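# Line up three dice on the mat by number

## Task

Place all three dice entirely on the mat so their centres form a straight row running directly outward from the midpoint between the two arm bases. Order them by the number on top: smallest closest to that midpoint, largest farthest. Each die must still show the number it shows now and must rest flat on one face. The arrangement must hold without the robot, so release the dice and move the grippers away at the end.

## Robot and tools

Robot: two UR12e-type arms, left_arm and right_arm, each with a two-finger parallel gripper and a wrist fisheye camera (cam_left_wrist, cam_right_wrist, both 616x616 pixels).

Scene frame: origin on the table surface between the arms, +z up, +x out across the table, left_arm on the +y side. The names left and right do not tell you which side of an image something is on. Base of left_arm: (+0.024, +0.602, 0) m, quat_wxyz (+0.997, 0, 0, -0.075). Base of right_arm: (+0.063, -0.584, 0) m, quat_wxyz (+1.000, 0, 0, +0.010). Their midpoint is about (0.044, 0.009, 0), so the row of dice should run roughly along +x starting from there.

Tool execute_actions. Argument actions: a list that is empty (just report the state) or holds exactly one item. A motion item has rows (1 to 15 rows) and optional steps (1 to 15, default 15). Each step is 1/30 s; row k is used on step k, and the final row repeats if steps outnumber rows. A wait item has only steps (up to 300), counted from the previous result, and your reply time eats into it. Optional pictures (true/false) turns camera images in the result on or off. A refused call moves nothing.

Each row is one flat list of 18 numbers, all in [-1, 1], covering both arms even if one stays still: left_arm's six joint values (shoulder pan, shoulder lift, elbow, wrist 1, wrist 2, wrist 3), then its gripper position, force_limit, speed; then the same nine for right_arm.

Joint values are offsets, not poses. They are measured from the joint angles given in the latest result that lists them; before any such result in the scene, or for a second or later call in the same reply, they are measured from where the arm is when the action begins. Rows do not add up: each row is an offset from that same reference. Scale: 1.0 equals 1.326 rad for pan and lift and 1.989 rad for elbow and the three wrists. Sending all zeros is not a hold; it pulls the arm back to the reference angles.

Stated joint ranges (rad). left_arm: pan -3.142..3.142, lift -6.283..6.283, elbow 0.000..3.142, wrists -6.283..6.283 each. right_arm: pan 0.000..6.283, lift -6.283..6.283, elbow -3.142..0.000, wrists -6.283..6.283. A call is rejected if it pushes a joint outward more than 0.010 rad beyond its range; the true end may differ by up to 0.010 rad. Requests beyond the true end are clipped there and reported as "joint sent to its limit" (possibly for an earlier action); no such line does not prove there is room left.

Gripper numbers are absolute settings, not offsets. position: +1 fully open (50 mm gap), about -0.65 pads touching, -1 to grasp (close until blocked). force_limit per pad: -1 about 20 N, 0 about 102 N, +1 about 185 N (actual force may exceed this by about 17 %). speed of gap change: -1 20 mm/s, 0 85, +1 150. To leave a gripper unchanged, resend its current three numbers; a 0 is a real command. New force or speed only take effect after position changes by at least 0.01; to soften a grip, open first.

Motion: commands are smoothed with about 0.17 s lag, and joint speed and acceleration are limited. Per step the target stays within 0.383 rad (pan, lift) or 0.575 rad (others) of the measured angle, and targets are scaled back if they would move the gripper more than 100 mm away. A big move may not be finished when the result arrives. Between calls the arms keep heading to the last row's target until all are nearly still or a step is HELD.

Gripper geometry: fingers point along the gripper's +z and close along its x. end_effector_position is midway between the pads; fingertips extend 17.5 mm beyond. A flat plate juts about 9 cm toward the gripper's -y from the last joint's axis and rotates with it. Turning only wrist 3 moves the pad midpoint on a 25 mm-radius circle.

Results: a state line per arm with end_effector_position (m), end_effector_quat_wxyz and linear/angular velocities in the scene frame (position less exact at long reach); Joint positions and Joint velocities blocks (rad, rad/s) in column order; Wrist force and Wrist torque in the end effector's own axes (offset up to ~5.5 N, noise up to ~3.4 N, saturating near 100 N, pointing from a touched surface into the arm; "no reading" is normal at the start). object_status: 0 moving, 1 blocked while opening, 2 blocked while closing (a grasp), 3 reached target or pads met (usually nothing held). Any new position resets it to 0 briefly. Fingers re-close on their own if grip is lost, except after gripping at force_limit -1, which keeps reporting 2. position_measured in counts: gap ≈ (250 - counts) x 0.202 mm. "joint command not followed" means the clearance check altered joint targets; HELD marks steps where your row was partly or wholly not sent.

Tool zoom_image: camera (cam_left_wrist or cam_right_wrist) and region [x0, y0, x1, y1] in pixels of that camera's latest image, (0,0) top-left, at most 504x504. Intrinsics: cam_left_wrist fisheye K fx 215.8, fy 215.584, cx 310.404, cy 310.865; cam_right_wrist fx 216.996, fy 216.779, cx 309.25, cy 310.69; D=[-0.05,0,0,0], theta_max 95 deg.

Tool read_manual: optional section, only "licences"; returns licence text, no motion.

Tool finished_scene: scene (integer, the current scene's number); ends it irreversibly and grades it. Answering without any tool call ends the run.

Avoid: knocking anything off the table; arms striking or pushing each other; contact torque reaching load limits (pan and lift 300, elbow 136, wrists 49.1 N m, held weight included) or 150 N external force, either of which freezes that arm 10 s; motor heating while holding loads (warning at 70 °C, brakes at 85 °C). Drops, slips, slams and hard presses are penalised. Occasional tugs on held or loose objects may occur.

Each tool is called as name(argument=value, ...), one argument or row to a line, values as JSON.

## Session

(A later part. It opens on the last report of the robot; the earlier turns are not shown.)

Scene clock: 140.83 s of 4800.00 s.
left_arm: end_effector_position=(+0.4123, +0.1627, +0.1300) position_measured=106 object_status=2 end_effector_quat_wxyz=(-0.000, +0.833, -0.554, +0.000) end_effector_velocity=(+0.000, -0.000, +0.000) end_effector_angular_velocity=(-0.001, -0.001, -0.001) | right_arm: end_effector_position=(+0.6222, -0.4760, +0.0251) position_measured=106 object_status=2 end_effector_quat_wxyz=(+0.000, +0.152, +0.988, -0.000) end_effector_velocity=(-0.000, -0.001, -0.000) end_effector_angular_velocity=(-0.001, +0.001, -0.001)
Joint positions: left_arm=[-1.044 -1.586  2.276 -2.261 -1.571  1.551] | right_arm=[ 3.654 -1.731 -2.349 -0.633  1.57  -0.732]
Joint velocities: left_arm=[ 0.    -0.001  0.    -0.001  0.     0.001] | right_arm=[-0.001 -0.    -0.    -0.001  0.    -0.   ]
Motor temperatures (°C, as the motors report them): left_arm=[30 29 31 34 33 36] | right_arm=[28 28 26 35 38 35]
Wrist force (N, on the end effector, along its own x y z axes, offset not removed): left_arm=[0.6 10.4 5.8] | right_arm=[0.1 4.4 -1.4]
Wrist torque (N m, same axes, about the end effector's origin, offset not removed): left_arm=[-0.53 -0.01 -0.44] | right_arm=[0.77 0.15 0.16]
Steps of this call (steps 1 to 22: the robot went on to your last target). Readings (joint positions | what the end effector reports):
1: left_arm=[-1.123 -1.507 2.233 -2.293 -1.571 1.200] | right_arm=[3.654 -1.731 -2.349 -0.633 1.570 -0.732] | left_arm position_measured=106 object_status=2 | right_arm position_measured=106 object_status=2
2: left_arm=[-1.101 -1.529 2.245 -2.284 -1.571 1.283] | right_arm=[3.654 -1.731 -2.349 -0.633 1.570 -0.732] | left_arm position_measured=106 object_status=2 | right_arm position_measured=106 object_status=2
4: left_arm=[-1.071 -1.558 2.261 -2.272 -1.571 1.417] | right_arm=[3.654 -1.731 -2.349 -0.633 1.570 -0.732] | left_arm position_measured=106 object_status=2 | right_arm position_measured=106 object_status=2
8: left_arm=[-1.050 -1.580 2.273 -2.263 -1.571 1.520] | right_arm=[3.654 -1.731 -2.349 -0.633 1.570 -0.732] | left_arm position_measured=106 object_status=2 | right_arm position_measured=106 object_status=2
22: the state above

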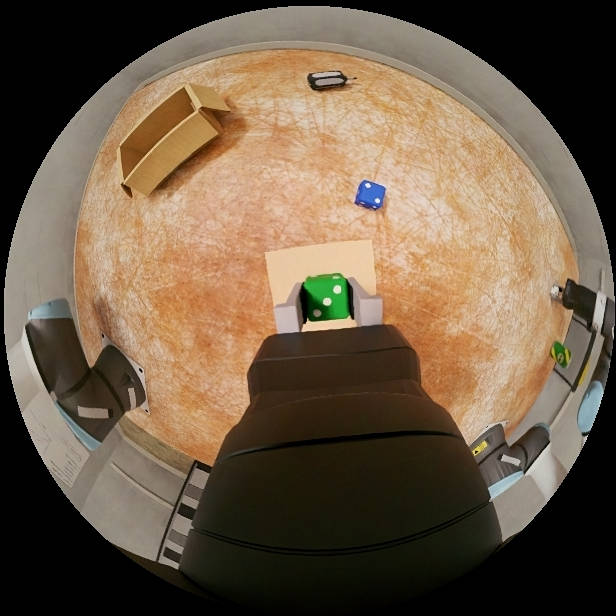

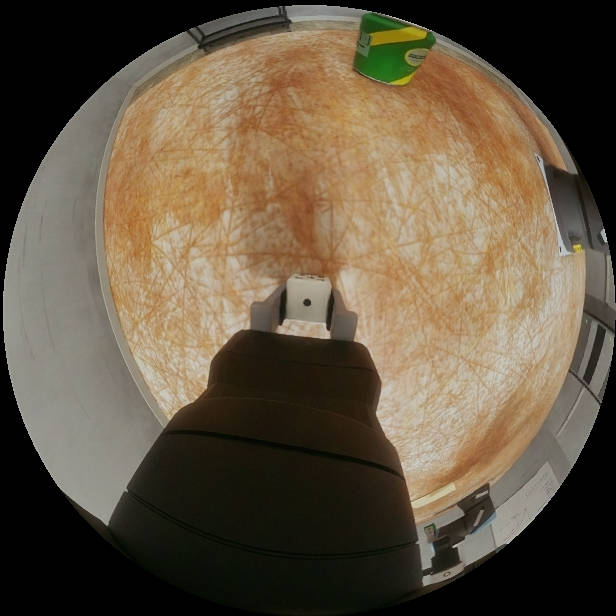

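execute_actions(
  actions=[
    {"rows": [[0.002,0.005,0.0014,-0.005,0,0.001,-1,-0.4,0, 0,0.006,0.001,-0.005,0,0,-1,-0.4,0],[0.005,0.014,0.004,-0.013,0,0.003,-1,-0.4,0, 0,0.019,0.002,-0.015,0,0,-1,-0.4,0],[0.009,0.025,0.007,-0.024,0,0.006,-1,-0.4,0, 0,0.038,0.005,-0.03,0,0,-1,-0.4,0],[0.012,0.037,0.0107,-0.0357,0,0.008,-1,-0.4,0, 0.01,0.06,0.008,-0.048,0,-0.01,-1,-0.4,0],[0.014,0.050,0.0143,-0.0476,0,0.0098,-1,-0.4,0, 0.03,0.085,0.011,-0.067,0,-0.03,-1,-0.4,0],[0.0146,0.0624,0.018,-0.0595,0,0.0102,-1,-0.4,0, 0.06,0.11,0.014,-0.087,0,-0.06,-1,-0.4,0],[0.0146,0.075,0.0215,-0.0713,0,0.0102,-1,-0.4,0, 0.10,0.132,0.017,-0.105,0,-0.10,-1,-0.4,0],[0.0146,0.086,0.0247,-0.082,0,0.0102,-1,-0.4,0, 0.15,0.151,0.019,-0.12,0,-0.15,-1,-0.4,0],[0.0146,0.096,0.0276,-0.0916,0,0.0102,-1,-0.4,0, 0.21,0.166,0.021,-0.132,0,-0.21,-1,-0.4,0],[0.0146,0.105,0.030,-0.10,0,0.0102,-1,-0.4,0, 0.28,0.178,0.0227,-0.141,0,-0.28,-1,-0.4,0],[0.0146,0.112,0.032,-0.107,0,0.0102,-1,-0.4,0, 0.36,0.185,0.0236,-0.147,0,-0.365,-1,-0.4,0],[0.0146,0.1175,0.0337,-0.112,0,0.0102,-1,-0.4,0, 0.44,0.1889,0.0241,-0.1497,0,-0.446,-1,-0.4,0],[0.0146,0.1215,0.0349,-0.1158,0,0.0102,-1,-0.4,0, 0.52,0.1889,0.0241,-0.1497,0,-0.527,-1,-0.4,0],[0.0146,0.1237,0.0355,-0.118,0,0.0102,-1,-0.4,0, 0.60,0.1889,0.0241,-0.1497,0,-0.61,-1,-0.4,0],[0.0146,0.1247,0.0358,-0.1189,0,0.0102,-1,-0.4,0, 0.6798,0.1889,0.0241,-0.1497,0,-0.6893,-1,-0.4,0]], "steps": 15},
  ],
  pictures=false,
)

execute_actions(
  actions=[
    {"steps": 18},
  ],
)

Scene clock: 174.63 s of 4800.00 s.
left_arm: end_effector_position=(+0.4223, +0.1661, +0.0423) position_measured=106 object_status=2 end_effector_quat_wxyz=(-0.000, +0.832, -0.554, -0.000) end_effector_velocity=(+0.000, +0.006, -0.125) end_effector_angular_velocity=(-0.005, -0.003, -0.000) | right_arm: end_effector_position=(+0.5646, -0.3354, +0.1217) position_measured=106 object_status=2 end_effector_quat_wxyz=(+0.001, -0.196, +0.981, +0.000) end_effector_velocity=(-0.255, +0.524, +0.103) end_effector_angular_velocity=(-0.003, -0.001, +2.603)
Joint positions: left_arm=[-1.025 -1.442  2.338 -2.466 -1.571  1.571] | right_arm=[ 3.941 -1.539 -2.311 -0.861  1.57  -1.146]
Joint velocities: left_arm=[ 0.004  0.215  0.091 -0.311  0.001  0.004] | right_arm=[ 1.068  0.21   0.037 -0.248  0.    -1.535]
Motor temperatures (°C, as the motors report them): left_arm=[30 29 31 34 33 36] | right_arm=[28 28 26 35 38 35]
Wrist force (N, on the end effector, along its own x y z axes, offset not removed): left_arm=[1.1 -2.3 5.8] | right_arm=[-0.9 0.5 0.0]
Wrist torque (N m, same axes, about the end effector's origin, offset not removed): left_arm=[-0.47 -0.04 -0.45] | right_arm=[0.11 0.16 0.19]
Steps of this call (steps 1 to 15: the robot went on to your last target; steps 16 to 90: nothing new was sent; then 30.30 s passed at rest; steps 91 to 105: all 15 steps of this action). Readings (joint positions | what the end effector reports):
91: left_arm=[-1.044 -1.586 2.276 -2.261 -1.571 1.551] | right_arm=[3.654 -1.731 -2.349 -0.633 1.570 -0.732] | left_arm position_measured=106 object_status=2 | right_arm position_measured=106 object_status=2
92: left_arm=[-1.043 -1.585 2.276 -2.263 -1.571 1.552] | right_arm=[3.654 -1.729 -2.348 -0.635 1.570 -0.732] | left_arm position_measured=106 object_status=2 | right_arm position_measured=106 object_status=2
94: left_arm=[-1.040 -1.574 2.281 -2.277 -1.571 1.555] | right_arm=[3.654 -1.715 -2.345 -0.652 1.570 -0.733] | left_arm position_measured=106 object_status=2 | right_arm position_measured=106 object_status=2
98: left_arm=[-1.029 -1.527 2.302 -2.343 -1.571 1.566] | right_arm=[3.700 -1.635 -2.329 -0.746 1.570 -0.796] | left_arm position_measured=106 object_status=2 | right_arm position_measured=106 object_status=2
105: the state above

Scene clock: 175.23 s of 4800.00 s.
left_arm: end_effector_position=(+0.4223, +0.1667, +0.0300) position_measured=106 object_status=2 end_effector_quat_wxyz=(-0.000, +0.832, -0.554, +0.000) end_effector_velocity=(-0.001, +0.001, -0.001) end_effector_angular_velocity=(+0.001, +0.001, +0.000) | right_arm: end_effector_position=(+0.3460, -0.0894, +0.1493) position_measured=106 object_status=2 end_effector_quat_wxyz=(-0.000, +0.807, -0.591, +0.000) end_effector_velocity=(-0.179, +0.107, +0.009) end_effector_angular_velocity=(-0.004, +0.000, +0.981)
Joint positions: left_arm=[-1.025 -1.421  2.347 -2.497 -1.571  1.571] | right_arm=[ 4.524 -1.483 -2.301 -0.928  1.57  -2.046]
Joint velocities: left_arm=[ 0.     0.     0.001 -0.    -0.001 -0.   ] | right_arm=[ 0.35   0.022  0.001 -0.027 -0.    -0.632]
Motor temperatures (°C, as the motors report them): left_arm=[30 29 31 34 33 36] | right_arm=[28 28 26 35 38 35]
Wrist force (N, on the end effector, along its own x y z axes, offset not removed): left_arm=[1.1 -3.7 1.3] | right_arm=[-4.9 6.9 0.5]
Wrist torque (N m, same axes, about the end effector's origin, offset not removed): left_arm=[-0.88 -0.12 -0.44] | right_arm=[1.14 0.83 0.15]
Steps of this call (steps 1 to 18: the robot went on to your last target). Readings (joint positions | what the end effector reports):
1: left_arm=[-1.025 -1.436 2.341 -2.475 -1.571 1.571] | right_arm=[3.977 -1.532 -2.310 -0.868 1.570 -1.198] | left_arm position_measured=106 object_status=2 | right_arm position_measured=106 object_status=2
2: left_arm=[-1.025 -1.431 2.343 -2.482 -1.571 1.571] | right_arm=[4.013 -1.526 -2.309 -0.875 1.570 -1.250] | left_arm position_measured=106 object_status=2 | right_arm position_measured=106 object_status=2
4: left_arm=[-1.025 -1.426 2.345 -2.490 -1.571 1.571] | right_arm=[4.084 -1.517 -2.307 -0.887 1.570 -1.353] | left_arm position_measured=106 object_status=2 | right_arm position_measured=106 object_status=2
8: left_arm=[-1.025 -1.422 2.347 -2.496 -1.571 1.571] | right_arm=[4.225 -1.503 -2.305 -0.903 1.570 -1.557] | left_arm position_measured=106 object_status=2 | right_arm position_measured=106 object_status=2
18: the state above

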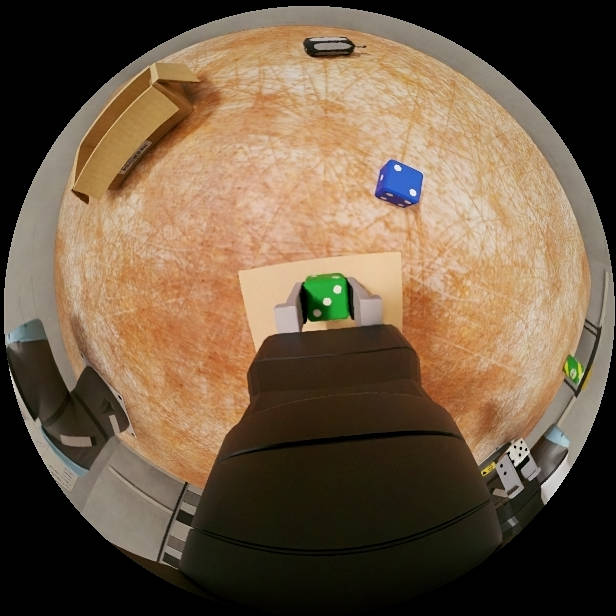

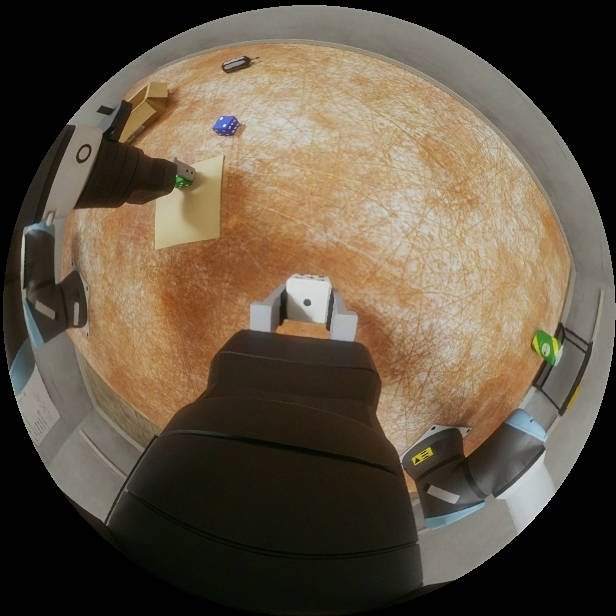

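execute_actions(
  actions=[
    {"rows": [[0,0.0007,0.00015,-0.0006,0,0,-1,-0.4,0, 0.0237,0.0019,0,-0.0014,0,-0.0287,-1,-0.4,0],[0,0.0007,0.00015,-0.0006,0,0,-1,-0.4,0, 0.0237,0.0019,0,-0.0014,0,-0.0287,-1,-0.4,0],[0,0.0007,0.00015,-0.0006,0,0,-1,-0.4,0, 0.0237,0.0019,0,-0.0014,0,-0.0287,-1,-0.4,0],[0,0.0007,0.00015,-0.0006,0,0,-1,-0.4,0, 0.0237,0.0019,0,-0.0014,0,-0.0287,-1,-0.4,0],[0,0.0007,0.00015,-0.0006,0,0,1,-0.4,0, 0.0237,0.0019,0,-0.0014,0,-0.0287,-1,-0.4,0],[0,0.0007,0.00015,-0.0006,0,0,1,-0.4,0, 0.0237,0.0019,0,-0.0014,0,-0.0287,-1,-0.4,0],[0,0.0007,0.00015,-0.0006,0,0,1,-0.4,0, 0.0237,0.0019,0,-0.0014,0,-0.0287,-1,-0.4,0],[0,0.0007,0.00015,-0.0006,0,0,1,-0.4,0, 0.0237,0.0019,0,-0.0014,0,-0.0287,-1,-0.4,0],[0,0.0007,0.00015,-0.0006,0,0,1,-0.4,0, 0.0237,0.0019,0,-0.0014,0,-0.0287,-1,-0.4,0],[0,-0.005,-0.0013,0.0047,0,0,1,-0.4,0, 0.0237,0.0019,0,-0.0014,0,-0.0287,-1,-0.4,0],[0,-0.016,-0.0043,0.015,0,0,1,-0.4,0, 0.0237,0.0019,0,-0.0014,0,-0.0287,-1,-0.4,0],[0,-0.030,-0.008,0.028,0,0,1,-0.4,0, 0.0237,0.0019,0,-0.0014,0,-0.0287,-1,-0.4,0],[0,-0.045,-0.012,0.042,0,0,1,-0.4,0, 0.0237,0.0019,0,-0.0014,0,-0.0287,-1,-0.4,0],[0,-0.057,-0.015,0.053,0,0,1,-0.4,0, 0.0237,0.0019,0,-0.0014,0,-0.0287,-1,-0.4,0],[0,-0.0647,-0.0172,0.0603,0,0,1,-0.4,0, 0.0237,0.0019,0,-0.0014,0,-0.0287,-1,-0.4,0]], "steps": 15},
  ],
  pictures=false,
)

execute_actions(
  actions=[
    {"steps": 12},
  ],
  pictures=false,
)

Scene clock: 194.60 s of 4800.00 s.
left_arm: end_effector_position=(+0.4227, +0.1656, +0.0514) position_measured=3 object_status=0 end_effector_quat_wxyz=(+0.000, +0.832, -0.554, +0.001) end_effector_velocity=(+0.002, -0.005, +0.232) end_effector_angular_velocity=(-0.008, -0.003, +0.000) | right_arm: end_effector_position=(+0.3297, -0.0802, +0.1503) position_measured=106 object_status=2 end_effector_quat_wxyz=(-0.000, +0.832, -0.554, +0.000) end_effector_velocity=(-0.001, -0.000, -0.000) end_effector_angular_velocity=(-0.001, +0.000, +0.001)
Joint positions: left_arm=[-1.025 -1.457  2.332 -2.447 -1.571  1.571] | right_arm=[ 4.556 -1.48  -2.301 -0.931  1.57  -2.103]
Joint velocities: left_arm=[ 0.    -0.396 -0.159  0.546 -0.    -0.   ] | right_arm=[ 0.001 -0.    -0.    -0.001  0.     0.   ]
Motor temperatures (°C, as the motors report them): left_arm=[30 29 31 34 33 36] | right_arm=[28 28 26 35 38 35]
Wrist force (N, on the end effector, along its own x y z axes, offset not removed): left_arm=[1.3 -2.2 3.2] | right_arm=[-2.7 -0.3 -1.7]
Wrist torque (N m, same axes, about the end effector's origin, offset not removed): left_arm=[-0.51 -0.11 -0.42] | right_arm=[-0.03 0.66 0.26]
Steps of this call (steps 1 to 30: the robot went on to your last target; steps 31 to 90: nothing new was sent; then 15.87 s passed at rest; steps 91 to 105: all 15 steps of this action). Readings (joint positions | what the end effector reports):
91: left_arm=[-1.025 -1.421 2.347 -2.497 -1.571 1.571] | right_arm=[4.555 -1.481 -2.301 -0.930 1.570 -2.103] | left_arm position_measured=106 object_status=2 | right_arm position_measured=106 object_status=2
92: left_arm=[-1.025 -1.420 2.347 -2.498 -1.571 1.571] | right_arm=[4.555 -1.480 -2.301 -0.931 1.570 -2.103] | left_arm position_measured=106 object_status=2 | right_arm position_measured=106 object_status=2
94: left_arm=[-1.025 -1.420 2.347 -2.498 -1.571 1.571] | right_arm=[4.556 -1.480 -2.301 -0.931 1.570 -2.103] | left_arm position_measured=106 object_status=2 | right_arm position_measured=106 object_status=2
98: left_arm=[-1.025 -1.420 2.347 -2.498 -1.571 1.571] | right_arm=[4.556 -1.480 -2.301 -0.931 1.570 -2.103] | left_arm position_measured=57 object_status=0 | right_arm position_measured=106 object_status=2
105: the state above

Scene clock: 195.00 s of 4800.00 s.
left_arm: end_effector_position=(+0.4223, +0.1667, +0.0796) position_measured=3 object_status=3 end_effector_quat_wxyz=(-0.000, +0.832, -0.554, +0.000) end_effector_velocity=(+0.000, -0.000, +0.005) end_effector_angular_velocity=(-0.000, +0.000, +0.001) | right_arm: end_effector_position=(+0.3297, -0.0802, +0.1503) position_measured=106 object_status=2 end_effector_quat_wxyz=(-0.000, +0.832, -0.554, +0.000) end_effector_velocity=(+0.002, -0.001, -0.000) end_effector_angular_velocity=(-0.001, +0.000, -0.004)
Joint positions: left_arm=[-1.025 -1.506  2.313 -2.378 -1.571  1.571] | right_arm=[ 4.556 -1.48  -2.301 -0.931  1.57  -2.103]
Joint velocities: left_arm=[ 0.    -0.007 -0.004  0.011 -0.    -0.001] | right_arm=[-0.004  0.    -0.001 -0.     0.     0.   ]
Motor temperatures (°C, as the motors report them): left_arm=[30 29 31 34 33 36] | right_arm=[28 28 26 35 38 35]
Wrist force (N, on the end effector, along its own x y z axes, offset not removed): left_arm=[2.0 -1.6 2.6] | right_arm=[-0.1 0.2 -2.4]
Wrist torque (N m, same axes, about the end effector's origin, offset not removed): left_arm=[-0.43 -0.25 -0.41] | right_arm=[-0.03 0.07 -0.05]
Steps of this call (steps 1 to 12: the robot went on to your last target). Readings (joint positions | what the end effector reports):
1: left_arm=[-1.025 -1.470 2.327 -2.429 -1.571 1.571] | right_arm=[4.556 -1.480 -2.301 -0.931 1.570 -2.103] | left_arm position_measured=3 object_status=0 | right_arm position_measured=106 object_status=2
2: left_arm=[-1.025 -1.481 2.323 -2.414 -1.571 1.571] | right_arm=[4.556 -1.480 -2.301 -0.931 1.570 -2.103] | left_arm position_measured=3 object_status=0 | right_arm position_measured=106 object_status=2
4: left_arm=[-1.025 -1.494 2.318 -2.395 -1.571 1.571] | right_arm=[4.556 -1.480 -2.301 -0.931 1.570 -2.103] | left_arm position_measured=3 object_status=3 | right_arm position_measured=106 object_status=2
8: left_arm=[-1.025 -1.504 2.314 -2.381 -1.571 1.571] | right_arm=[4.556 -1.480 -2.301 -0.931 1.570 -2.103] | left_arm position_measured=3 object_status=3 | right_arm position_measured=106 object_status=2
12: the state above

execute_actions(
  actions=[
    {"rows": [[0.004,0.004,-0.003,0.0005,0,0.01,1,-0.4,0, 0,0,0,0,0,0,-1,-0.4,0],[0.0125,0.012,-0.0094,0.0016,0,0.03,1,-0.4,0, 0,0,0,0,0,0,-1,-0.4,0],[0.024,0.0225,-0.018,0.003,0,0.058,1,-0.4,0, 0,0,0,0,0,0,-1,-0.4,0],[0.0375,0.035,-0.028,0.0048,0,0.09,1,-0.4,0, 0,0,0,0,0,0,-1,-0.4,0],[0.052,0.049,-0.039,0.0066,0,0.125,1,-0.4,0, 0,0,0,0,0,0,-1,-0.4,0],[0.067,0.0625,-0.05,0.0085,0,0.16,1,-0.4,0, 0,0,0,0,0,0,-1,-0.4,0],[0.08,0.075,-0.0604,0.010,0,0.193,1,-0.4,0, 0,0,0,0,0,0,-1,-0.4,0],[0.092,0.086,-0.069,0.0117,0,0.221,1,-0.4,0, 0,0,0,0,0,0,-1,-0.4,0],[0.100,0.094,-0.0754,0.0128,0,0.241,1,-0.4,0, 0,0,0,0,0,0,-1,-0.4,0],[0.1043,0.0977,-0.0785,0.0133,0,0.2509,1,-0.4,0, 0,0,0,0,0,0,-1,-0.4,0]], "steps": 15},
  ],
  pictures=false,
)

execute_actions(
  actions=[
    {"steps": 10},
  ],
)

zoom_image(
  camera="cam_left_wrist",
  region=[250, 230, 410, 350],
)

Scene clock: 200.83 s of 4800.00 s.
left_arm: end_effector_position=(+0.5214, +0.1381, +0.0802) position_measured=3 object_status=3 end_effector_quat_wxyz=(-0.000, +0.728, -0.685, +0.000) end_effector_velocity=(+0.067, -0.014, -0.002) end_effector_angular_velocity=(+0.000, +0.001, -0.276) | right_arm: end_effector_position=(+0.3297, -0.0802, +0.1503) position_measured=106 object_status=2 end_effector_quat_wxyz=(-0.000, +0.832, -0.554, +0.000) end_effector_velocity=(-0.001, -0.000, -0.000) end_effector_angular_velocity=(-0.001, +0.000, +0.000)
Joint positions: left_arm=[-0.894 -1.383  2.166 -2.353 -1.571  2.037] | right_arm=[ 4.556 -1.48  -2.301 -0.931  1.57  -2.103]
Joint velocities: left_arm=[ 0.086  0.08  -0.097  0.018 -0.001  0.361] | right_arm=[ 0.001  0.    -0.    -0.001  0.     0.001]
Motor temperatures (°C, as the motors report them): left_arm=[30 29 31 34 33 36] | right_arm=[28 28 26 35 38 35]
Wrist force (N, on the end effector, along its own x y z axes, offset not removed): left_arm=[1.9 -3.7 3.4] | right_arm=[3.9 -1.4 3.1]
Wrist torque (N m, same axes, about the end effector's origin, offset not removed): left_arm=[-0.75 -0.26 -0.42] | right_arm=[-0.10 -0.58 0.02]
Steps of this call (steps 1 to 30: the robot went on to your last target; steps 31 to 90: nothing new was sent; then 2.33 s passed at rest; steps 91 to 105: all 15 steps of this action). Readings (joint positions | what the end effector reports):
91: left_arm=[-1.025 -1.506 2.313 -2.377 -1.571 1.572] | right_arm=[4.556 -1.480 -2.301 -0.931 1.570 -2.103] | left_arm position_measured=3 object_status=3 | right_arm position_measured=106 object_status=2
92: left_arm=[-1.023 -1.505 2.311 -2.377 -1.571 1.576] | right_arm=[4.556 -1.480 -2.301 -0.931 1.570 -2.103] | left_arm position_measured=3 object_status=3 | right_arm position_measured=106 object_status=2
94: left_arm=[-1.014 -1.496 2.301 -2.376 -1.571 1.605] | right_arm=[4.556 -1.480 -2.301 -0.931 1.570 -2.103] | left_arm position_measured=3 object_status=3 | right_arm position_measured=106 object_status=2
98: left_arm=[-0.964 -1.448 2.245 -2.366 -1.571 1.767] | right_arm=[4.556 -1.480 -2.301 -0.931 1.570 -2.103] | left_arm position_measured=3 object_status=3 | right_arm position_measured=106 object_status=2
105: the state above

Scene clock: 201.17 s of 4800.00 s.
left_arm: end_effector_position=(+0.5273, +0.1369, +0.0800) position_measured=3 object_status=3 end_effector_quat_wxyz=(-0.000, +0.720, -0.694, +0.000) end_effector_velocity=(+0.002, -0.001, +0.001) end_effector_angular_velocity=(-0.002, -0.000, -0.008) | right_arm: end_effector_position=(+0.3297, -0.0802, +0.1503) position_measured=106 object_status=2 end_effector_quat_wxyz=(-0.000, +0.832, -0.554, +0.000) end_effector_velocity=(-0.001, +0.000, -0.000) end_effector_angular_velocity=(+0.000, -0.000, +0.001)
Joint positions: left_arm=[-0.887 -1.376  2.157 -2.352 -1.571  2.07 ] | right_arm=[ 4.556 -1.48  -2.301 -0.931  1.57  -2.103]
Joint velocities: left_arm=[ 0.002  0.002 -0.004  0.    -0.     0.01 ] | right_arm=[ 0.001  0.    -0.     0.     0.    -0.   ]
Motor temperatures (°C, as the motors report them): left_arm=[30 29 31 34 33 36] | right_arm=[28 28 26 35 38 35]
Wrist force (N, on the end effector, along its own x y z axes, offset not removed): left_arm=[0.7 -3.7 2.1] | right_arm=[1.3 2.3 0.0]
Wrist torque (N m, same axes, about the end effector's origin, offset not removed): left_arm=[-0.74 0.01 -0.47] | right_arm=[0.63 -0.16 0.06]
Steps of this call (steps 1 to 10: the robot went on to your last target). Readings (joint positions | what the end effector reports):
1: left_arm=[-0.892 -1.381 2.163 -2.353 -1.571 2.048] | right_arm=[4.556 -1.480 -2.301 -0.931 1.570 -2.103] | left_arm position_measured=3 object_status=3 | right_arm position_measured=106 object_status=2
2: left_arm=[-0.890 -1.380 2.161 -2.352 -1.571 2.055] | right_arm=[4.556 -1.480 -2.301 -0.931 1.570 -2.103] | left_arm position_measured=3 object_status=3 | right_arm position_measured=106 object_status=2
4: left_arm=[-0.888 -1.378 2.159 -2.352 -1.571 2.063] | right_arm=[4.556 -1.480 -2.301 -0.931 1.570 -2.103] | left_arm position_measured=3 object_status=3 | right_arm position_measured=106 object_status=2
8: left_arm=[-0.887 -1.377 2.158 -2.352 -1.571 2.069] | right_arm=[4.556 -1.480 -2.301 -0.931 1.570 -2.103] | left_arm position_measured=3 object_status=3 | right_arm position_measured=106 object_status=2
10: the state above

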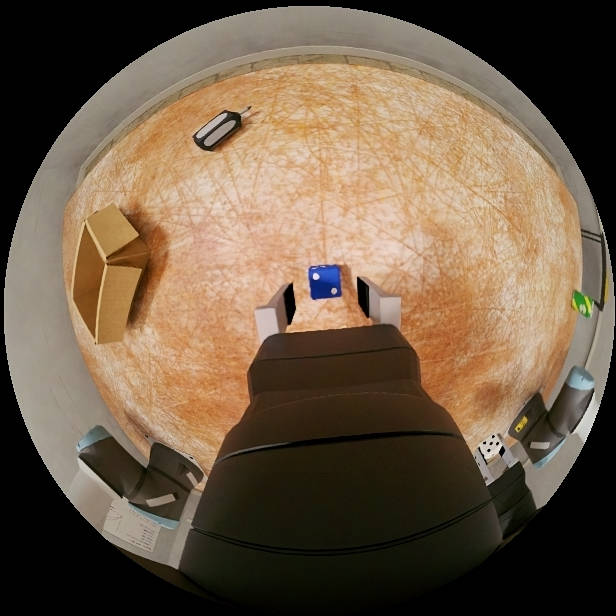

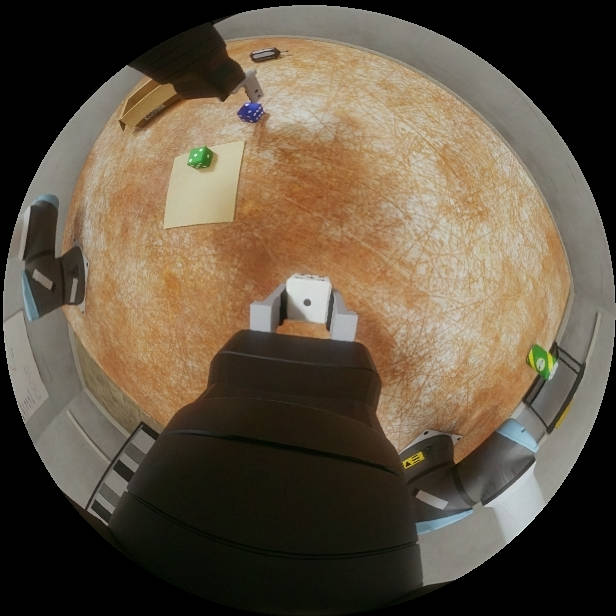

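Region (250, 230, 410, 350) of cam_left_wrist's 616x616 image, scaled by 3.150, with more detail than that image has; it fills the top 378 rows of this view, and the rest is white.

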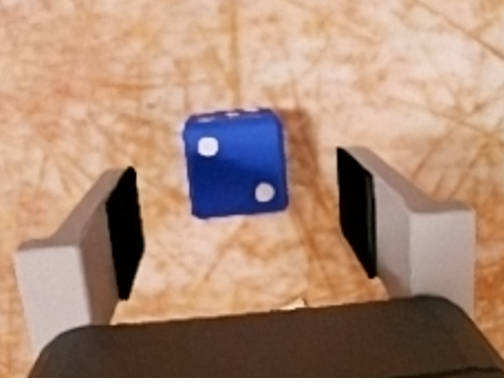

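execute_actions(
  actions=[
    {"rows": [[0.001,0.005,0.0012,-0.0046,0,0.0007,1,-0.4,0, 0,0,0,0,0,0,-1,-0.4,0],[0.0022,0.013,0.0032,-0.012,0,0.0014,1,-0.4,0, 0,0,0,0,0,0,-1,-0.4,0],[0.0022,0.023,0.0057,-0.021,0,0.0014,1,-0.4,0, 0,0,0,0,0,0,-1,-0.4,0],[0.0022,0.033,0.0083,-0.030,0,0.0014,1,-0.4,0, 0,0,0,0,0,0,-1,-0.4,0],[0.0022,0.043,0.0108,-0.0394,0,0.0014,1,-0.4,0, 0,0,0,0,0,0,-1,-0.4,0],[0.0022,0.052,0.013,-0.0476,0,0.0014,1,-0.4,0, 0,0,0,0,0,0,-1,-0.4,0],[0.0022,0.0585,0.0146,-0.0536,0,0.0014,1,-0.4,0, 0,0,0,0,0,0,-1,-0.4,0],[0.0022,0.062,0.0155,-0.0568,0,0.0014,1,-0.4,0, 0,0,0,0,0,0,-1,-0.4,0],[0.0022,0.062,0.0155,-0.0568,0,0.0014,1,-0.4,0, 0,0,0,0,0,0,-1,-0.4,0],[0.0022,0.062,0.0155,-0.0568,0,0.0014,1,-0.4,0, 0,0,0,0,0,0,-1,-0.4,0],[0.0022,0.062,0.0155,-0.0568,0,0.0014,1,-0.4,0, 0,0,0,0,0,0,-1,-0.4,0],[0.0022,0.062,0.0155,-0.0568,0,0.0014,1,-0.4,0, 0,0,0,0,0,0,-1,-0.4,0],[0.0022,0.062,0.0155,-0.0568,0,0.0014,-1,-0.4,0, 0,0,0,0,0,0,-1,-0.4,0]], "steps": 15},
  ],
  pictures=false,
)

execute_actions(
  actions=[
    {"steps": 12},
  ],
)

Scene clock: 210.13 s of 4800.00 s.
left_arm: end_effector_position=(+0.5292, +0.1374, +0.0268) position_measured=38 object_status=0 end_effector_quat_wxyz=(-0.000, +0.720, -0.694, +0.000) end_effector_velocity=(+0.000, +0.001, -0.019) end_effector_angular_velocity=(-0.000, -0.001, +0.001) | right_arm: end_effector_position=(+0.3297, -0.0802, +0.1503) position_measured=106 object_status=2 end_effector_quat_wxyz=(-0.000, +0.832, -0.554, +0.000) end_effector_velocity=(-0.001, +0.000, -0.000) end_effector_angular_velocity=(+0.001, -0.000, +0.003)
Joint positions: left_arm=[-0.884 -1.297  2.187 -2.461 -1.571  2.072] | right_arm=[ 4.556 -1.48  -2.301 -0.931  1.57  -2.103]
Joint velocities: left_arm=[ 0.001  0.029  0.01  -0.04   0.001 -0.   ] | right_arm=[ 0.002  0.    -0.001  0.001 -0.    -0.001]
Motor temperatures (°C, as the motors report them): left_arm=[30 29 31 34 33 36] | right_arm=[28 28 26 35 38 35]
Wrist force (N, on the end effector, along its own x y z axes, offset not removed): left_arm=[0.0 -2.0 3.3] | right_arm=[4.3 -6.2 0.2]
Wrist torque (N m, same axes, about the end effector's origin, offset not removed): left_arm=[-0.45 0.13 -0.41] | right_arm=[-1.20 -0.59 -0.01]
Steps of this call (steps 1 to 30: the robot went on to your last target; steps 31 to 90: nothing new was sent; then 5.47 s passed at rest; steps 91 to 105: all 15 steps of this action). Readings (joint positions | what the end effector reports):
91: left_arm=[-0.886 -1.376 2.157 -2.352 -1.571 2.070] | right_arm=[4.556 -1.480 -2.301 -0.931 1.570 -2.103] | left_arm position_measured=3 object_status=3 | right_arm position_measured=106 object_status=2
92: left_arm=[-0.886 -1.375 2.157 -2.354 -1.571 2.070] | right_arm=[4.556 -1.480 -2.301 -0.931 1.570 -2.103] | left_arm position_measured=3 object_status=3 | right_arm position_measured=106 object_status=2
94: left_arm=[-0.885 -1.365 2.161 -2.366 -1.571 2.071] | right_arm=[4.556 -1.480 -2.301 -0.931 1.570 -2.103] | left_arm position_measured=3 object_status=3 | right_arm position_measured=106 object_status=2
98: left_arm=[-0.884 -1.327 2.176 -2.419 -1.571 2.072] | right_arm=[4.556 -1.480 -2.301 -0.931 1.570 -2.103] | left_arm position_measured=3 object_status=3 | right_arm position_measured=106 object_status=2
105: the state above

Scene clock: 210.53 s of 4800.00 s.
left_arm: end_effector_position=(+0.5293, +0.1374, +0.0252) position_measured=106 object_status=2 end_effector_quat_wxyz=(-0.000, +0.720, -0.694, +0.000) end_effector_velocity=(+0.001, -0.000, +0.000) end_effector_angular_velocity=(-0.001, -0.000, +0.000) | right_arm: end_effector_position=(+0.3297, -0.0802, +0.1503) position_measured=106 object_status=2 end_effector_quat_wxyz=(-0.000, +0.832, -0.554, +0.000) end_effector_velocity=(-0.000, -0.000, -0.000) end_effector_angular_velocity=(-0.000, +0.000, +0.001)
Joint positions: left_arm=[-0.884 -1.294  2.188 -2.465 -1.571  2.072] | right_arm=[ 4.556 -1.48  -2.301 -0.931  1.57  -2.103]
Joint velocities: left_arm=[ 0.001  0.    -0.001 -0.001 -0.     0.   ] | right_arm=[ 0.     0.    -0.001  0.    -0.    -0.   ]
Motor temperatures (°C, as the motors report them): left_arm=[30 29 31 34 33 36] | right_arm=[28 28 26 35 38 35]
Wrist force (N, on the end effector, along its own x y z axes, offset not removed): left_arm=[-1.4 0.1 -16.1] | right_arm=[0.7 -0.4 2.4]
Wrist torque (N m, same axes, about the end effector's origin, offset not removed): left_arm=[-0.51 -0.12 -0.42] | right_arm=[0.18 -0.13 0.21]
Steps of this call (steps 1 to 12: the robot went on to your last target). Readings (joint positions | what the end effector reports):
1: left_arm=[-0.884 -1.296 2.187 -2.462 -1.571 2.072] | right_arm=[4.556 -1.480 -2.301 -0.931 1.570 -2.103] | left_arm position_measured=52 object_status=0 | right_arm position_measured=106 object_status=2
2: left_arm=[-0.884 -1.295 2.188 -2.463 -1.571 2.072] | right_arm=[4.556 -1.480 -2.301 -0.931 1.570 -2.103] | left_arm position_measured=66 object_status=0 | right_arm position_measured=106 object_status=2
4: left_arm=[-0.884 -1.295 2.188 -2.464 -1.571 2.072] | right_arm=[4.556 -1.480 -2.301 -0.931 1.570 -2.103] | left_arm position_measured=95 object_status=0 | right_arm position_measured=106 object_status=2
8: left_arm=[-0.884 -1.294 2.188 -2.465 -1.571 2.072] | right_arm=[4.556 -1.480 -2.301 -0.931 1.570 -2.103] | left_arm position_measured=106 object_status=0 | right_arm position_measured=106 object_status=2
12: the state above

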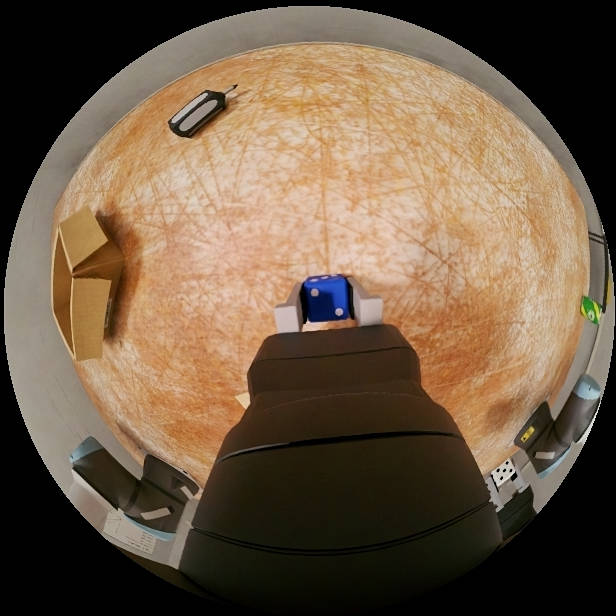

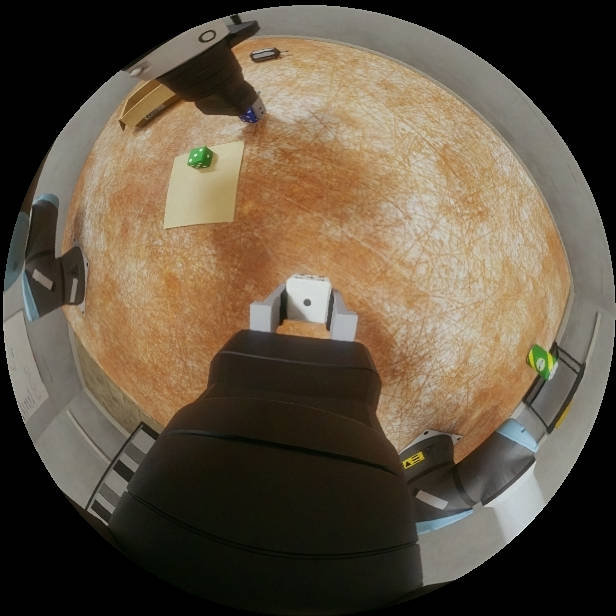

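execute_actions(
  actions=[
    {"rows": [[0,-0.005,-0.0014,0.0047,0,0,-1,-0.4,0, 0,0,0,0,0,0,-1,-0.4,0],[0,-0.015,-0.004,0.014,0,0,-1,-0.4,0, 0,0,0,0,0,0,-1,-0.4,0],[0,-0.028,-0.0076,0.026,0,0,-1,-0.4,0, 0,0,0,0,0,0,-1,-0.4,0],[0,-0.042,-0.0114,0.039,0,0,-1,-0.4,0, 0,0,0,0,0,0,-1,-0.4,0],[-0.003,-0.056,-0.013,0.05,0,-0.006,-1,-0.4,0, 0,0,0,0,0,0,-1,-0.4,0],[-0.012,-0.070,-0.010,0.057,0,-0.022,-1,-0.4,0, 0,0,0,0,0,0,-1,-0.4,0],[-0.027,-0.082,-0.002,0.057,0,-0.048,-1,-0.4,0, 0,0,0,0,0,0,-1,-0.4,0],[-0.047,-0.097,0.008,0.0566,0,-0.084,-1,-0.4,0, 0,0,0,0,0,0,-1,-0.4,0],[-0.069,-0.114,0.020,0.0564,0,-0.124,-1,-0.4,0, 0,0,0,0,0,0,-1,-0.4,0],[-0.092,-0.132,0.032,0.056,0,-0.165,-1,-0.4,0, 0,0,0,0,0,0,-1,-0.4,0],[-0.114,-0.149,0.0435,0.0558,0,-0.204,-1,-0.4,0, 0,0,0,0,0,0,-1,-0.4,0],[-0.134,-0.164,0.054,0.0556,0,-0.24,-1,-0.4,0, 0,0,0,0,0,0,-1,-0.4,0],[-0.149,-0.176,0.062,0.0554,0,-0.267,-1,-0.4,0, 0,0,0,0,0,0,-1,-0.4,0],[-0.158,-0.183,0.0666,0.0553,0,-0.283,-1,-0.4,0, 0,0,0,0,0,0,-1,-0.4,0],[-0.1611,-0.1851,0.0682,0.0553,0,-0.2884,-1,-0.4,0, 0,0,0,0,0,0,-1,-0.4,0]], "steps": 15},
  ],
  pictures=false,
)

execute_actions(
  actions=[
    {"steps": 16},
  ],
)

zoom_image(
  camera="cam_left_wrist",
  region=[240, 180, 400, 340],
)

Scene clock: 223.40 s of 4800.00 s.
left_arm: end_effector_position=(+0.4261, +0.1430, +0.0878) position_measured=106 object_status=2 end_effector_quat_wxyz=(+0.000, +0.794, -0.609, +0.000) end_effector_velocity=(-0.405, +0.063, +0.032) end_effector_angular_velocity=(-0.001, -0.000, +1.148) | right_arm: end_effector_position=(+0.3297, -0.0802, +0.1503) position_measured=106 object_status=2 end_effector_quat_wxyz=(-0.000, +0.832, -0.554, +0.000) end_effector_velocity=(+0.001, -0.001, -0.000) end_effector_angular_velocity=(-0.002, +0.000, -0.002)
Joint positions: left_arm=[-1.034 -1.491  2.276 -2.356 -1.571  1.695] | right_arm=[ 4.556 -1.48  -2.301 -0.931  1.57  -2.103]
Joint velocities: left_arm=[-0.619 -0.488  0.469  0.018  0.    -1.767] | right_arm=[-0.002  0.001 -0.001 -0.002 -0.    -0.   ]
Motor temperatures (°C, as the motors report them): left_arm=[30 29 31 34 33 36] | right_arm=[28 28 26 35 38 35]
Wrist force (N, on the end effector, along its own x y z axes, offset not removed): left_arm=[-0.3 2.3 2.5] | right_arm=[2.0 -0.9 -0.9]
Wrist torque (N m, same axes, about the end effector's origin, offset not removed): left_arm=[0.10 0.09 -0.46] | right_arm=[0.03 -0.21 0.13]
Steps of this call (steps 1 to 15: the robot went on to your last target; steps 16 to 90: nothing new was sent; then 9.37 s passed at rest; steps 91 to 105: all 15 steps of this action). Readings (joint positions | what the end effector reports):
91: left_arm=[-0.884 -1.294 2.188 -2.465 -1.571 2.072] | right_arm=[4.556 -1.480 -2.301 -0.931 1.570 -2.103] | left_arm position_measured=106 object_status=2 | right_arm position_measured=106 object_status=2
92: left_arm=[-0.884 -1.296 2.188 -2.462 -1.571 2.072] | right_arm=[4.556 -1.480 -2.301 -0.931 1.570 -2.103] | left_arm position_measured=106 object_status=2 | right_arm position_measured=106 object_status=2
94: left_arm=[-0.884 -1.307 2.183 -2.447 -1.571 2.072] | right_arm=[4.556 -1.480 -2.301 -0.931 1.570 -2.103] | left_arm position_measured=106 object_status=2 | right_arm position_measured=106 object_status=2
98: left_arm=[-0.894 -1.359 2.174 -2.386 -1.571 2.046] | right_arm=[4.556 -1.480 -2.301 -0.931 1.570 -2.103] | left_arm position_measured=106 object_status=2 | right_arm position_measured=106 object_status=2
105: the state above

Scene clock: 223.93 s of 4800.00 s.
left_arm: end_effector_position=(+0.3856, +0.1512, +0.0900) position_measured=106 object_status=2 end_effector_quat_wxyz=(-0.000, +0.832, -0.554, +0.000) end_effector_velocity=(-0.001, -0.000, +0.000) end_effector_angular_velocity=(-0.001, +0.000, +0.002) | right_arm: end_effector_position=(+0.3297, -0.0802, +0.1503) position_measured=106 object_status=2 end_effector_quat_wxyz=(-0.000, +0.832, -0.554, +0.000) end_effector_velocity=(-0.001, +0.000, -0.000) end_effector_angular_velocity=(-0.001, +0.000, +0.001)
Joint positions: left_arm=[-1.097 -1.54   2.323 -2.355 -1.571  1.499] | right_arm=[ 4.556 -1.48  -2.301 -0.931  1.57  -2.103]
Joint velocities: left_arm=[-0.002 -0.002  0.001 -0.    -0.001 -0.004] | right_arm=[ 0.001 -0.001  0.    -0.    -0.     0.   ]
Motor temperatures (°C, as the motors report them): left_arm=[30 29 31 34 33 36] | right_arm=[28 28 26 35 38 35]
Wrist force (N, on the end effector, along its own x y z axes, offset not removed): left_arm=[1.3 -3.1 2.8] | right_arm=[-1.2 0.5 -3.3]
Wrist torque (N m, same axes, about the end effector's origin, offset not removed): left_arm=[-0.66 -0.08 -0.38] | right_arm=[0.11 0.38 0.16]
Steps of this call (steps 1 to 16: the robot went on to your last target). Readings (joint positions | what the end effector reports):
1: left_arm=[-1.053 -1.505 2.290 -2.356 -1.571 1.640] | right_arm=[4.556 -1.480 -2.301 -0.931 1.570 -2.103] | left_arm position_measured=106 object_status=2 | right_arm position_measured=106 object_status=2
2: left_arm=[-1.066 -1.515 2.300 -2.356 -1.571 1.597] | right_arm=[4.556 -1.480 -2.301 -0.931 1.570 -2.103] | left_arm position_measured=106 object_status=2 | right_arm position_measured=106 object_status=2
4: left_arm=[-1.082 -1.528 2.312 -2.355 -1.571 1.546] | right_arm=[4.556 -1.480 -2.301 -0.931 1.570 -2.103] | left_arm position_measured=106 object_status=2 | right_arm position_measured=106 object_status=2
8: left_arm=[-1.094 -1.537 2.321 -2.355 -1.571 1.510] | right_arm=[4.556 -1.480 -2.301 -0.931 1.570 -2.103] | left_arm position_measured=106 object_status=2 | right_arm position_measured=106 object_status=2
16: the state above

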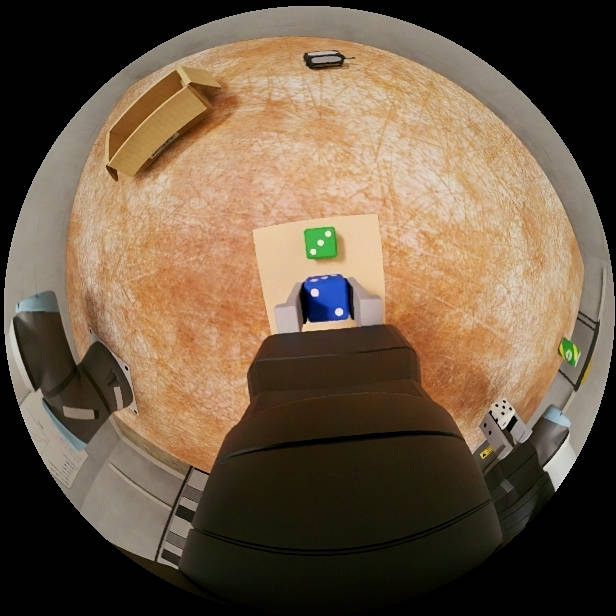

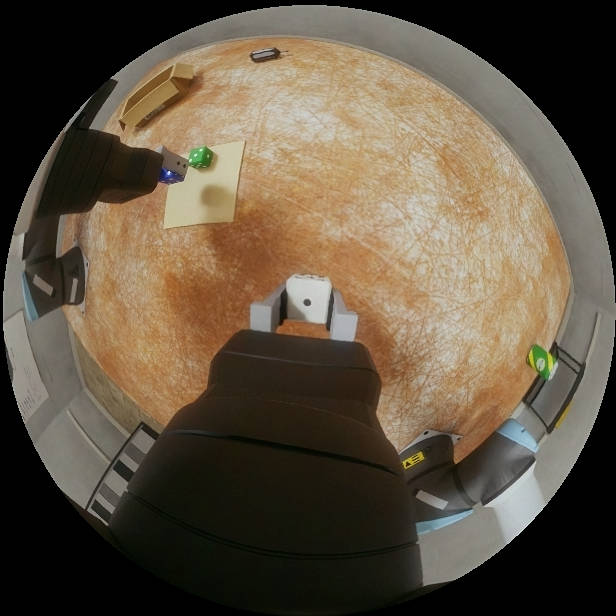

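Region (240, 180, 400, 340) of cam_left_wrist's 616x616 image, scaled by 3.150, with more detail than that image has.

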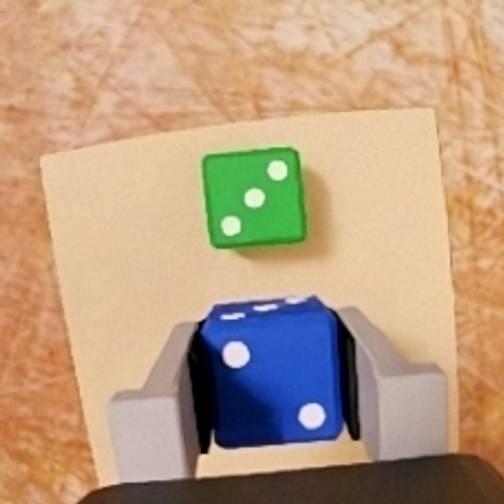

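execute_actions(
  actions=[
    {"rows": [[-0.0001,0.005,0.0014,-0.0047,0,0,-1,-0.4,0, 0,0,0,0,0,0,-1,-0.4,0],[-0.0001,0.013,0.0036,-0.012,0,0,-1,-0.4,0, 0,0,0,0,0,0,-1,-0.4,0],[-0.0001,0.023,0.0064,-0.0217,0,0,-1,-0.4,0, 0,0,0,0,0,0,-1,-0.4,0],[-0.0001,0.034,0.0094,-0.032,0,0,-1,-0.4,0, 0,0,0,0,0,0,-1,-0.4,0],[-0.0001,0.045,0.0125,-0.0424,0,0,-1,-0.4,0, 0,0,0,0,0,0,-1,-0.4,0],[-0.0001,0.055,0.0152,-0.052,0,0,-1,-0.4,0, 0,0,0,0,0,0,-1,-0.4,0],[-0.0001,0.064,0.0177,-0.060,0,0,-1,-0.4,0, 0,0,0,0,0,0,-1,-0.4,0],[-0.0001,0.071,0.0197,-0.067,0,0,-1,-0.4,0, 0,0,0,0,0,0,-1,-0.4,0],[-0.0001,0.0755,0.0209,-0.071,0,0,-1,-0.4,0, 0,0,0,0,0,0,-1,-0.4,0],[-0.0001,0.0779,0.0216,-0.0734,0,0,-1,-0.4,0, 0,0,0,0,0,0,-1,-0.4,0]], "steps": 15},
  ],
  pictures=false,
)

execute_actions(
  actions=[
    {"steps": 12},
  ],
  pictures=false,
)

Scene clock: 231.20 s of 4800.00 s.
left_arm: end_effector_position=(+0.3855, +0.1513, +0.0328) position_measured=106 object_status=2 end_effector_quat_wxyz=(-0.000, +0.832, -0.554, -0.000) end_effector_velocity=(-0.001, +0.001, -0.030) end_effector_angular_velocity=(-0.002, -0.000, -0.001) | right_arm: end_effector_position=(+0.3297, -0.0802, +0.1503) position_measured=106 object_status=2 end_effector_quat_wxyz=(-0.000, +0.832, -0.554, +0.000) end_effector_velocity=(+0.000, +0.000, +0.000) end_effector_angular_velocity=(+0.001, -0.000, -0.001)
Joint positions: left_arm=[-1.097 -1.441  2.364 -2.494 -1.571  1.499] | right_arm=[ 4.556 -1.48  -2.301 -0.931  1.57  -2.103]
Joint velocities: left_arm=[-0.001  0.054  0.022 -0.078 -0.     0.   ] | right_arm=[-0.001 -0.     0.001  0.     0.     0.   ]
Motor temperatures (°C, as the motors report them): left_arm=[30 29 31 34 33 36] | right_arm=[28 28 26 35 38 35]
Wrist force (N, on the end effector, along its own x y z axes, offset not removed): left_arm=[2.8 -2.3 2.5] | right_arm=[-2.4 0.3 1.0]
Wrist torque (N m, same axes, about the end effector's origin, offset not removed): left_arm=[-0.52 -0.41 -0.51] | right_arm=[0.08 0.54 0.14]
Steps of this call (steps 1 to 15: the robot went on to your last target; steps 16 to 90: nothing new was sent; then 3.77 s passed at rest; steps 91 to 105: all 15 steps of this action). Readings (joint positions | what the end effector reports):
91: left_arm=[-1.097 -1.540 2.324 -2.355 -1.571 1.499] | right_arm=[4.556 -1.480 -2.301 -0.931 1.570 -2.103] | left_arm position_measured=106 object_status=2 | right_arm position_measured=106 object_status=2
92: left_arm=[-1.097 -1.538 2.324 -2.357 -1.571 1.499] | right_arm=[4.556 -1.480 -2.301 -0.931 1.570 -2.103] | left_arm position_measured=106 object_status=2 | right_arm position_measured=106 object_status=2
94: left_arm=[-1.097 -1.529 2.328 -2.370 -1.571 1.499] | right_arm=[4.556 -1.480 -2.301 -0.931 1.570 -2.103] | left_arm position_measured=106 object_status=2 | right_arm position_measured=106 object_status=2
98: left_arm=[-1.097 -1.488 2.346 -2.427 -1.571 1.499] | right_arm=[4.556 -1.480 -2.301 -0.931 1.570 -2.103] | left_arm position_measured=106 object_status=2 | right_arm position_measured=106 object_status=2
105: the state above

Scene clock: 231.60 s of 4800.00 s.
left_arm: end_effector_position=(+0.3855, +0.1513, +0.0301) position_measured=106 object_status=2 end_effector_quat_wxyz=(-0.000, +0.832, -0.554, -0.000) end_effector_velocity=(+0.000, +0.001, -0.001) end_effector_angular_velocity=(+0.001, -0.000, +0.002) | right_arm: end_effector_position=(+0.3297, -0.0802, +0.1503) position_measured=106 object_status=2 end_effector_quat_wxyz=(-0.000, +0.832, -0.554, +0.000) end_effector_velocity=(-0.000, +0.000, -0.000) end_effector_angular_velocity=(+0.000, -0.000, +0.000)
Joint positions: left_arm=[-1.097 -1.436  2.366 -2.501 -1.571  1.499] | right_arm=[ 4.556 -1.48  -2.301 -0.931  1.57  -2.103]
Joint velocities: left_arm=[ 0.001  0.001  0.002 -0.002  0.001 -0.001] | right_arm=[ 0.    -0.    -0.     0.001  0.    -0.   ]
Motor temperatures (°C, as the motors report them): left_arm=[30 29 31 34 33 36] | right_arm=[28 28 26 35 38 35]
Wrist force (N, on the end effector, along its own x y z axes, offset not removed): left_arm=[-0.8 -1.2 2.4] | right_arm=[-1.9 0.0 -1.8]
Wrist torque (N m, same axes, about the end effector's origin, offset not removed): left_arm=[-0.28 0.21 -0.44] | right_arm=[0.01 0.36 0.19]
Steps of this call (steps 1 to 12: the robot went on to your last target). Readings (joint positions | what the end effector reports):
1: left_arm=[-1.097 -1.440 2.365 -2.496 -1.571 1.499] | right_arm=[4.556 -1.480 -2.301 -0.931 1.570 -2.103] | left_arm position_measured=106 object_status=2 | right_arm position_measured=106 object_status=2
2: left_arm=[-1.097 -1.439 2.365 -2.497 -1.571 1.499] | right_arm=[4.556 -1.480 -2.301 -0.931 1.570 -2.103] | left_arm position_measured=106 object_status=2 | right_arm position_measured=106 object_status=2
4: left_arm=[-1.097 -1.437 2.366 -2.499 -1.571 1.499] | right_arm=[4.556 -1.480 -2.301 -0.931 1.570 -2.103] | left_arm position_measured=106 object_status=2 | right_arm position_measured=106 object_status=2
8: left_arm=[-1.097 -1.437 2.366 -2.500 -1.571 1.499] | right_arm=[4.556 -1.480 -2.301 -0.931 1.570 -2.103] | left_arm position_measured=106 object_status=2 | right_arm position_measured=106 object_status=2
12: the state above

execute_actions(
  actions=[
    {"rows": [[0,0.0006,0.0001,-0.0005,0,0,-1,-0.4,0, 0,0,0,0,0,0,-1,-0.4,0],[0,0.0006,0.0001,-0.0005,0,0,-1,-0.4,0, 0,0,0,0,0,0,-1,-0.4,0],[0,0.0006,0.0001,-0.0005,0,0,-1,-0.4,0, 0,0,0,0,0,0,-1,-0.4,0],[0,0.0006,0.0001,-0.0005,0,0,-1,-0.4,0, 0,0,0,0,0,0,-1,-0.4,0],[0,0.0006,0.0001,-0.0005,0,0,1,-0.4,0, 0,0,0,0,0,0,-1,-0.4,0],[0,0.0006,0.0001,-0.0005,0,0,1,-0.4,0, 0,0,0,0,0,0,-1,-0.4,0],[0,0.0006,0.0001,-0.0005,0,0,1,-0.4,0, 0,0,0,0,0,0,-1,-0.4,0],[0,0.0006,0.0001,-0.0005,0,0,1,-0.4,0, 0,0,0,0,0,0,-1,-0.4,0],[0,0.0006,0.0001,-0.0005,0,0,1,-0.4,0, 0,0,0,0,0,0,-1,-0.4,0],[0,-0.006,-0.0017,0.0057,0,0,1,-0.4,0, 0,0,0,0,0,0,-1,-0.4,0],[0,-0.018,-0.005,0.017,0,0,1,-0.4,0, 0,0,0,0,0,0,-1,-0.4,0],[0,-0.034,-0.0094,0.032,0,0,1,-0.4,0, 0,0,0,0,0,0,-1,-0.4,0],[0,-0.052,-0.0144,0.049,0,0,1,-0.4,0, 0,0,0,0,0,0,-1,-0.4,0],[0,-0.068,-0.019,0.064,0,0,1,-0.4,0, 0,0,0,0,0,0,-1,-0.4,0],[0,-0.0779,-0.0216,0.0734,0,0,1,-0.4,0, 0,0,0,0,0,0,-1,-0.4,0]], "steps": 15},
  ],
  pictures=false,
)

execute_actions(
  actions=[
    {"rows": [[0,-0.035,-0.010,0.033,0,0,1,-0.4,0, 0,0,0,0,0,0,-1,-0.4,0],[0,-0.05,-0.015,0.048,0,0,1,-0.4,0, 0,0,0,0,0,0,-1,-0.4,0],[0.005,-0.065,-0.021,0.064,0,0,1,-0.4,0, 0,0,0,0,0,0,-1,-0.4,0],[0.02,-0.08,-0.028,0.081,0,0,1,-0.4,0, 0,0,0,0,0,0,-1,-0.4,0],[0.045,-0.095,-0.035,0.098,0,0,1,-0.4,0, 0,0,0,0,0,0,-1,-0.4,0],[0.08,-0.108,-0.041,0.113,0,0,1,-0.4,0, 0,0,0,0,0,0,-1,-0.4,0],[0.12,-0.12,-0.047,0.127,0,0,1,-0.4,0, 0,0,0,0,0,0,-1,-0.4,0],[0.165,-0.13,-0.052,0.139,0,0,1,-0.4,0, 0,0,0,0,0,0,-1,-0.4,0],[0.21,-0.137,-0.055,0.146,0,0,1,-0.4,0, 0,0,0,0,0,0,-1,-0.4,0],[0.255,-0.14,-0.056,0.149,0,0,1,-0.4,0, 0,0,0,0,0,0,-1,-0.4,0],[0.30,-0.14,-0.056,0.149,0,0,1,-0.4,0, 0,0,0,0,0,0,-1,-0.4,0],[0.345,-0.14,-0.056,0.149,0,0,1,-0.4,0, 0,0,0,0,0,0,-1,-0.4,0],[0.385,-0.14,-0.056,0.149,0,0,1,-0.4,0, 0,0,0,0,0,0,-1,-0.4,0],[0.42,-0.14,-0.056,0.149,0,0,1,-0.4,0, 0,0,0,0,0,0,-1,-0.4,0],[0.45,-0.14,-0.056,0.149,0,0,1,-0.4,0, 0,0,0,0,0,0,-1,-0.4,0]], "steps": 15},
  ],
  pictures=false,
)

Scene clock: 253.80 s of 4800.00 s.
left_arm: end_effector_position=(+0.3861, +0.1495, +0.0547) position_measured=3 object_status=0 end_effector_quat_wxyz=(+0.001, +0.832, -0.554, +0.001) end_effector_velocity=(+0.004, -0.012, +0.279) end_effector_angular_velocity=(-0.020, -0.007, +0.000) | right_arm: end_effector_position=(+0.3297, -0.0802, +0.1503) position_measured=106 object_status=2 end_effector_quat_wxyz=(-0.000, +0.832, -0.554, +0.000) end_effector_velocity=(-0.000, +0.001, +0.001) end_effector_angular_velocity=(+0.000, -0.000, +0.000)
Joint positions: left_arm=[-1.097 -1.478  2.348 -2.443 -1.571  1.499] | right_arm=[ 4.556 -1.48  -2.301 -0.931  1.57  -2.103]
Joint velocities: left_arm=[ 0.    -0.475 -0.203  0.657  0.    -0.   ] | right_arm=[ 0.     0.     0.001 -0.001  0.    -0.   ]
Motor temperatures (°C, as the motors report them): left_arm=[30 29 31 34 33 36] | right_arm=[28 28 26 35 38 35]
Wrist force (N, on the end effector, along its own x y z axes, offset not removed): left_arm=[1.1 -1.5 3.0] | right_arm=[1.2 -1.7 -4.6]
Wrist torque (N m, same axes, about the end effector's origin, offset not removed): left_arm=[-0.36 0.02 -0.40] | right_arm=[-0.35 -0.16 0.11]
Steps of this call (steps 1 to 15: the robot went on to your last target; steps 16 to 90: nothing new was sent; then 18.70 s passed at rest; steps 91 to 105: all 15 steps of this action). Readings (joint positions | what the end effector reports):
91: left_arm=[-1.097 -1.436 2.366 -2.501 -1.571 1.499] | right_arm=[4.556 -1.480 -2.301 -0.931 1.570 -2.103] | left_arm position_measured=106 object_status=2 | right_arm position_measured=106 object_status=2
92: left_arm=[-1.097 -1.436 2.366 -2.501 -1.571 1.499] | right_arm=[4.556 -1.480 -2.301 -0.931 1.570 -2.103] | left_arm position_measured=106 object_status=2 | right_arm position_measured=106 object_status=2
94: left_arm=[-1.097 -1.436 2.367 -2.501 -1.571 1.499] | right_arm=[4.556 -1.480 -2.301 -0.931 1.570 -2.103] | left_arm position_measured=106 object_status=2 | right_arm position_measured=106 object_status=2
98: left_arm=[-1.097 -1.436 2.367 -2.502 -1.571 1.499] | right_arm=[4.556 -1.480 -2.301 -0.931 1.570 -2.103] | left_arm position_measured=57 object_status=0 | right_arm position_measured=106 object_status=2
105: the state above

Scene clock: 254.30 s of 4800.00 s.
left_arm: end_effector_position=(+0.5001, +0.2709, +0.1652) position_measured=3 object_status=3 end_effector_quat_wxyz=(+0.001, +0.903, -0.429, +0.002) end_effector_velocity=(+0.330, +0.489, +0.063) end_effector_angular_velocity=(+0.005, +0.004, +1.012) | right_arm: end_effector_position=(+0.3297, -0.0802, +0.1503) position_measured=106 object_status=2 end_effector_quat_wxyz=(-0.000, +0.832, -0.554, +0.000) end_effector_velocity=(+0.000, +0.001, +0.001) end_effector_angular_velocity=(+0.003, -0.000, +0.001)
Joint positions: left_arm=[-0.808 -1.642  2.252 -2.185 -1.571  1.499] | right_arm=[ 4.556 -1.48  -2.301 -0.931  1.57  -2.103]
Joint velocities: left_arm=[ 1.013 -0.087 -0.056  0.15  -0.     0.001] | right_arm=[-0.     0.     0.002  0.    -0.    -0.001]
Motor temperatures (°C, as the motors report them): left_arm=[30 29 31 34 33 36] | right_arm=[28 28 26 35 38 35]
Wrist force (N, on the end effector, along its own x y z axes, offset not removed): left_arm=[2.6 -2.7 -0.4] | right_arm=[3.0 -1.1 0.7]
Wrist torque (N m, same axes, about the end effector's origin, offset not removed): left_arm=[-0.73 -0.31 -0.49] | right_arm=[-0.25 -0.46 -0.14]
Steps of this call (steps 1 to 15: all 15 steps of this action). Readings (joint positions | what the end effector reports):
1: left_arm=[-1.097 -1.494 2.342 -2.421 -1.571 1.499] | right_arm=[4.556 -1.480 -2.301 -0.931 1.570 -2.103] | left_arm position_measured=3 object_status=0 | right_arm position_measured=106 object_status=2
2: left_arm=[-1.097 -1.505 2.337 -2.405 -1.571 1.499] | right_arm=[4.556 -1.480 -2.301 -0.931 1.570 -2.103] | left_arm position_measured=3 object_status=0 | right_arm position_measured=106 object_status=2
4: left_arm=[-1.096 -1.528 2.326 -2.374 -1.571 1.499] | right_arm=[4.556 -1.480 -2.301 -0.931 1.570 -2.103] | left_arm position_measured=3 object_status=3 | right_arm position_measured=106 object_status=2
8: left_arm=[-1.037 -1.590 2.286 -2.274 -1.571 1.499] | right_arm=[4.556 -1.480 -2.301 -0.931 1.570 -2.103] | left_arm position_measured=3 object_status=3 | right_arm position_measured=106 object_status=2
15: the state above


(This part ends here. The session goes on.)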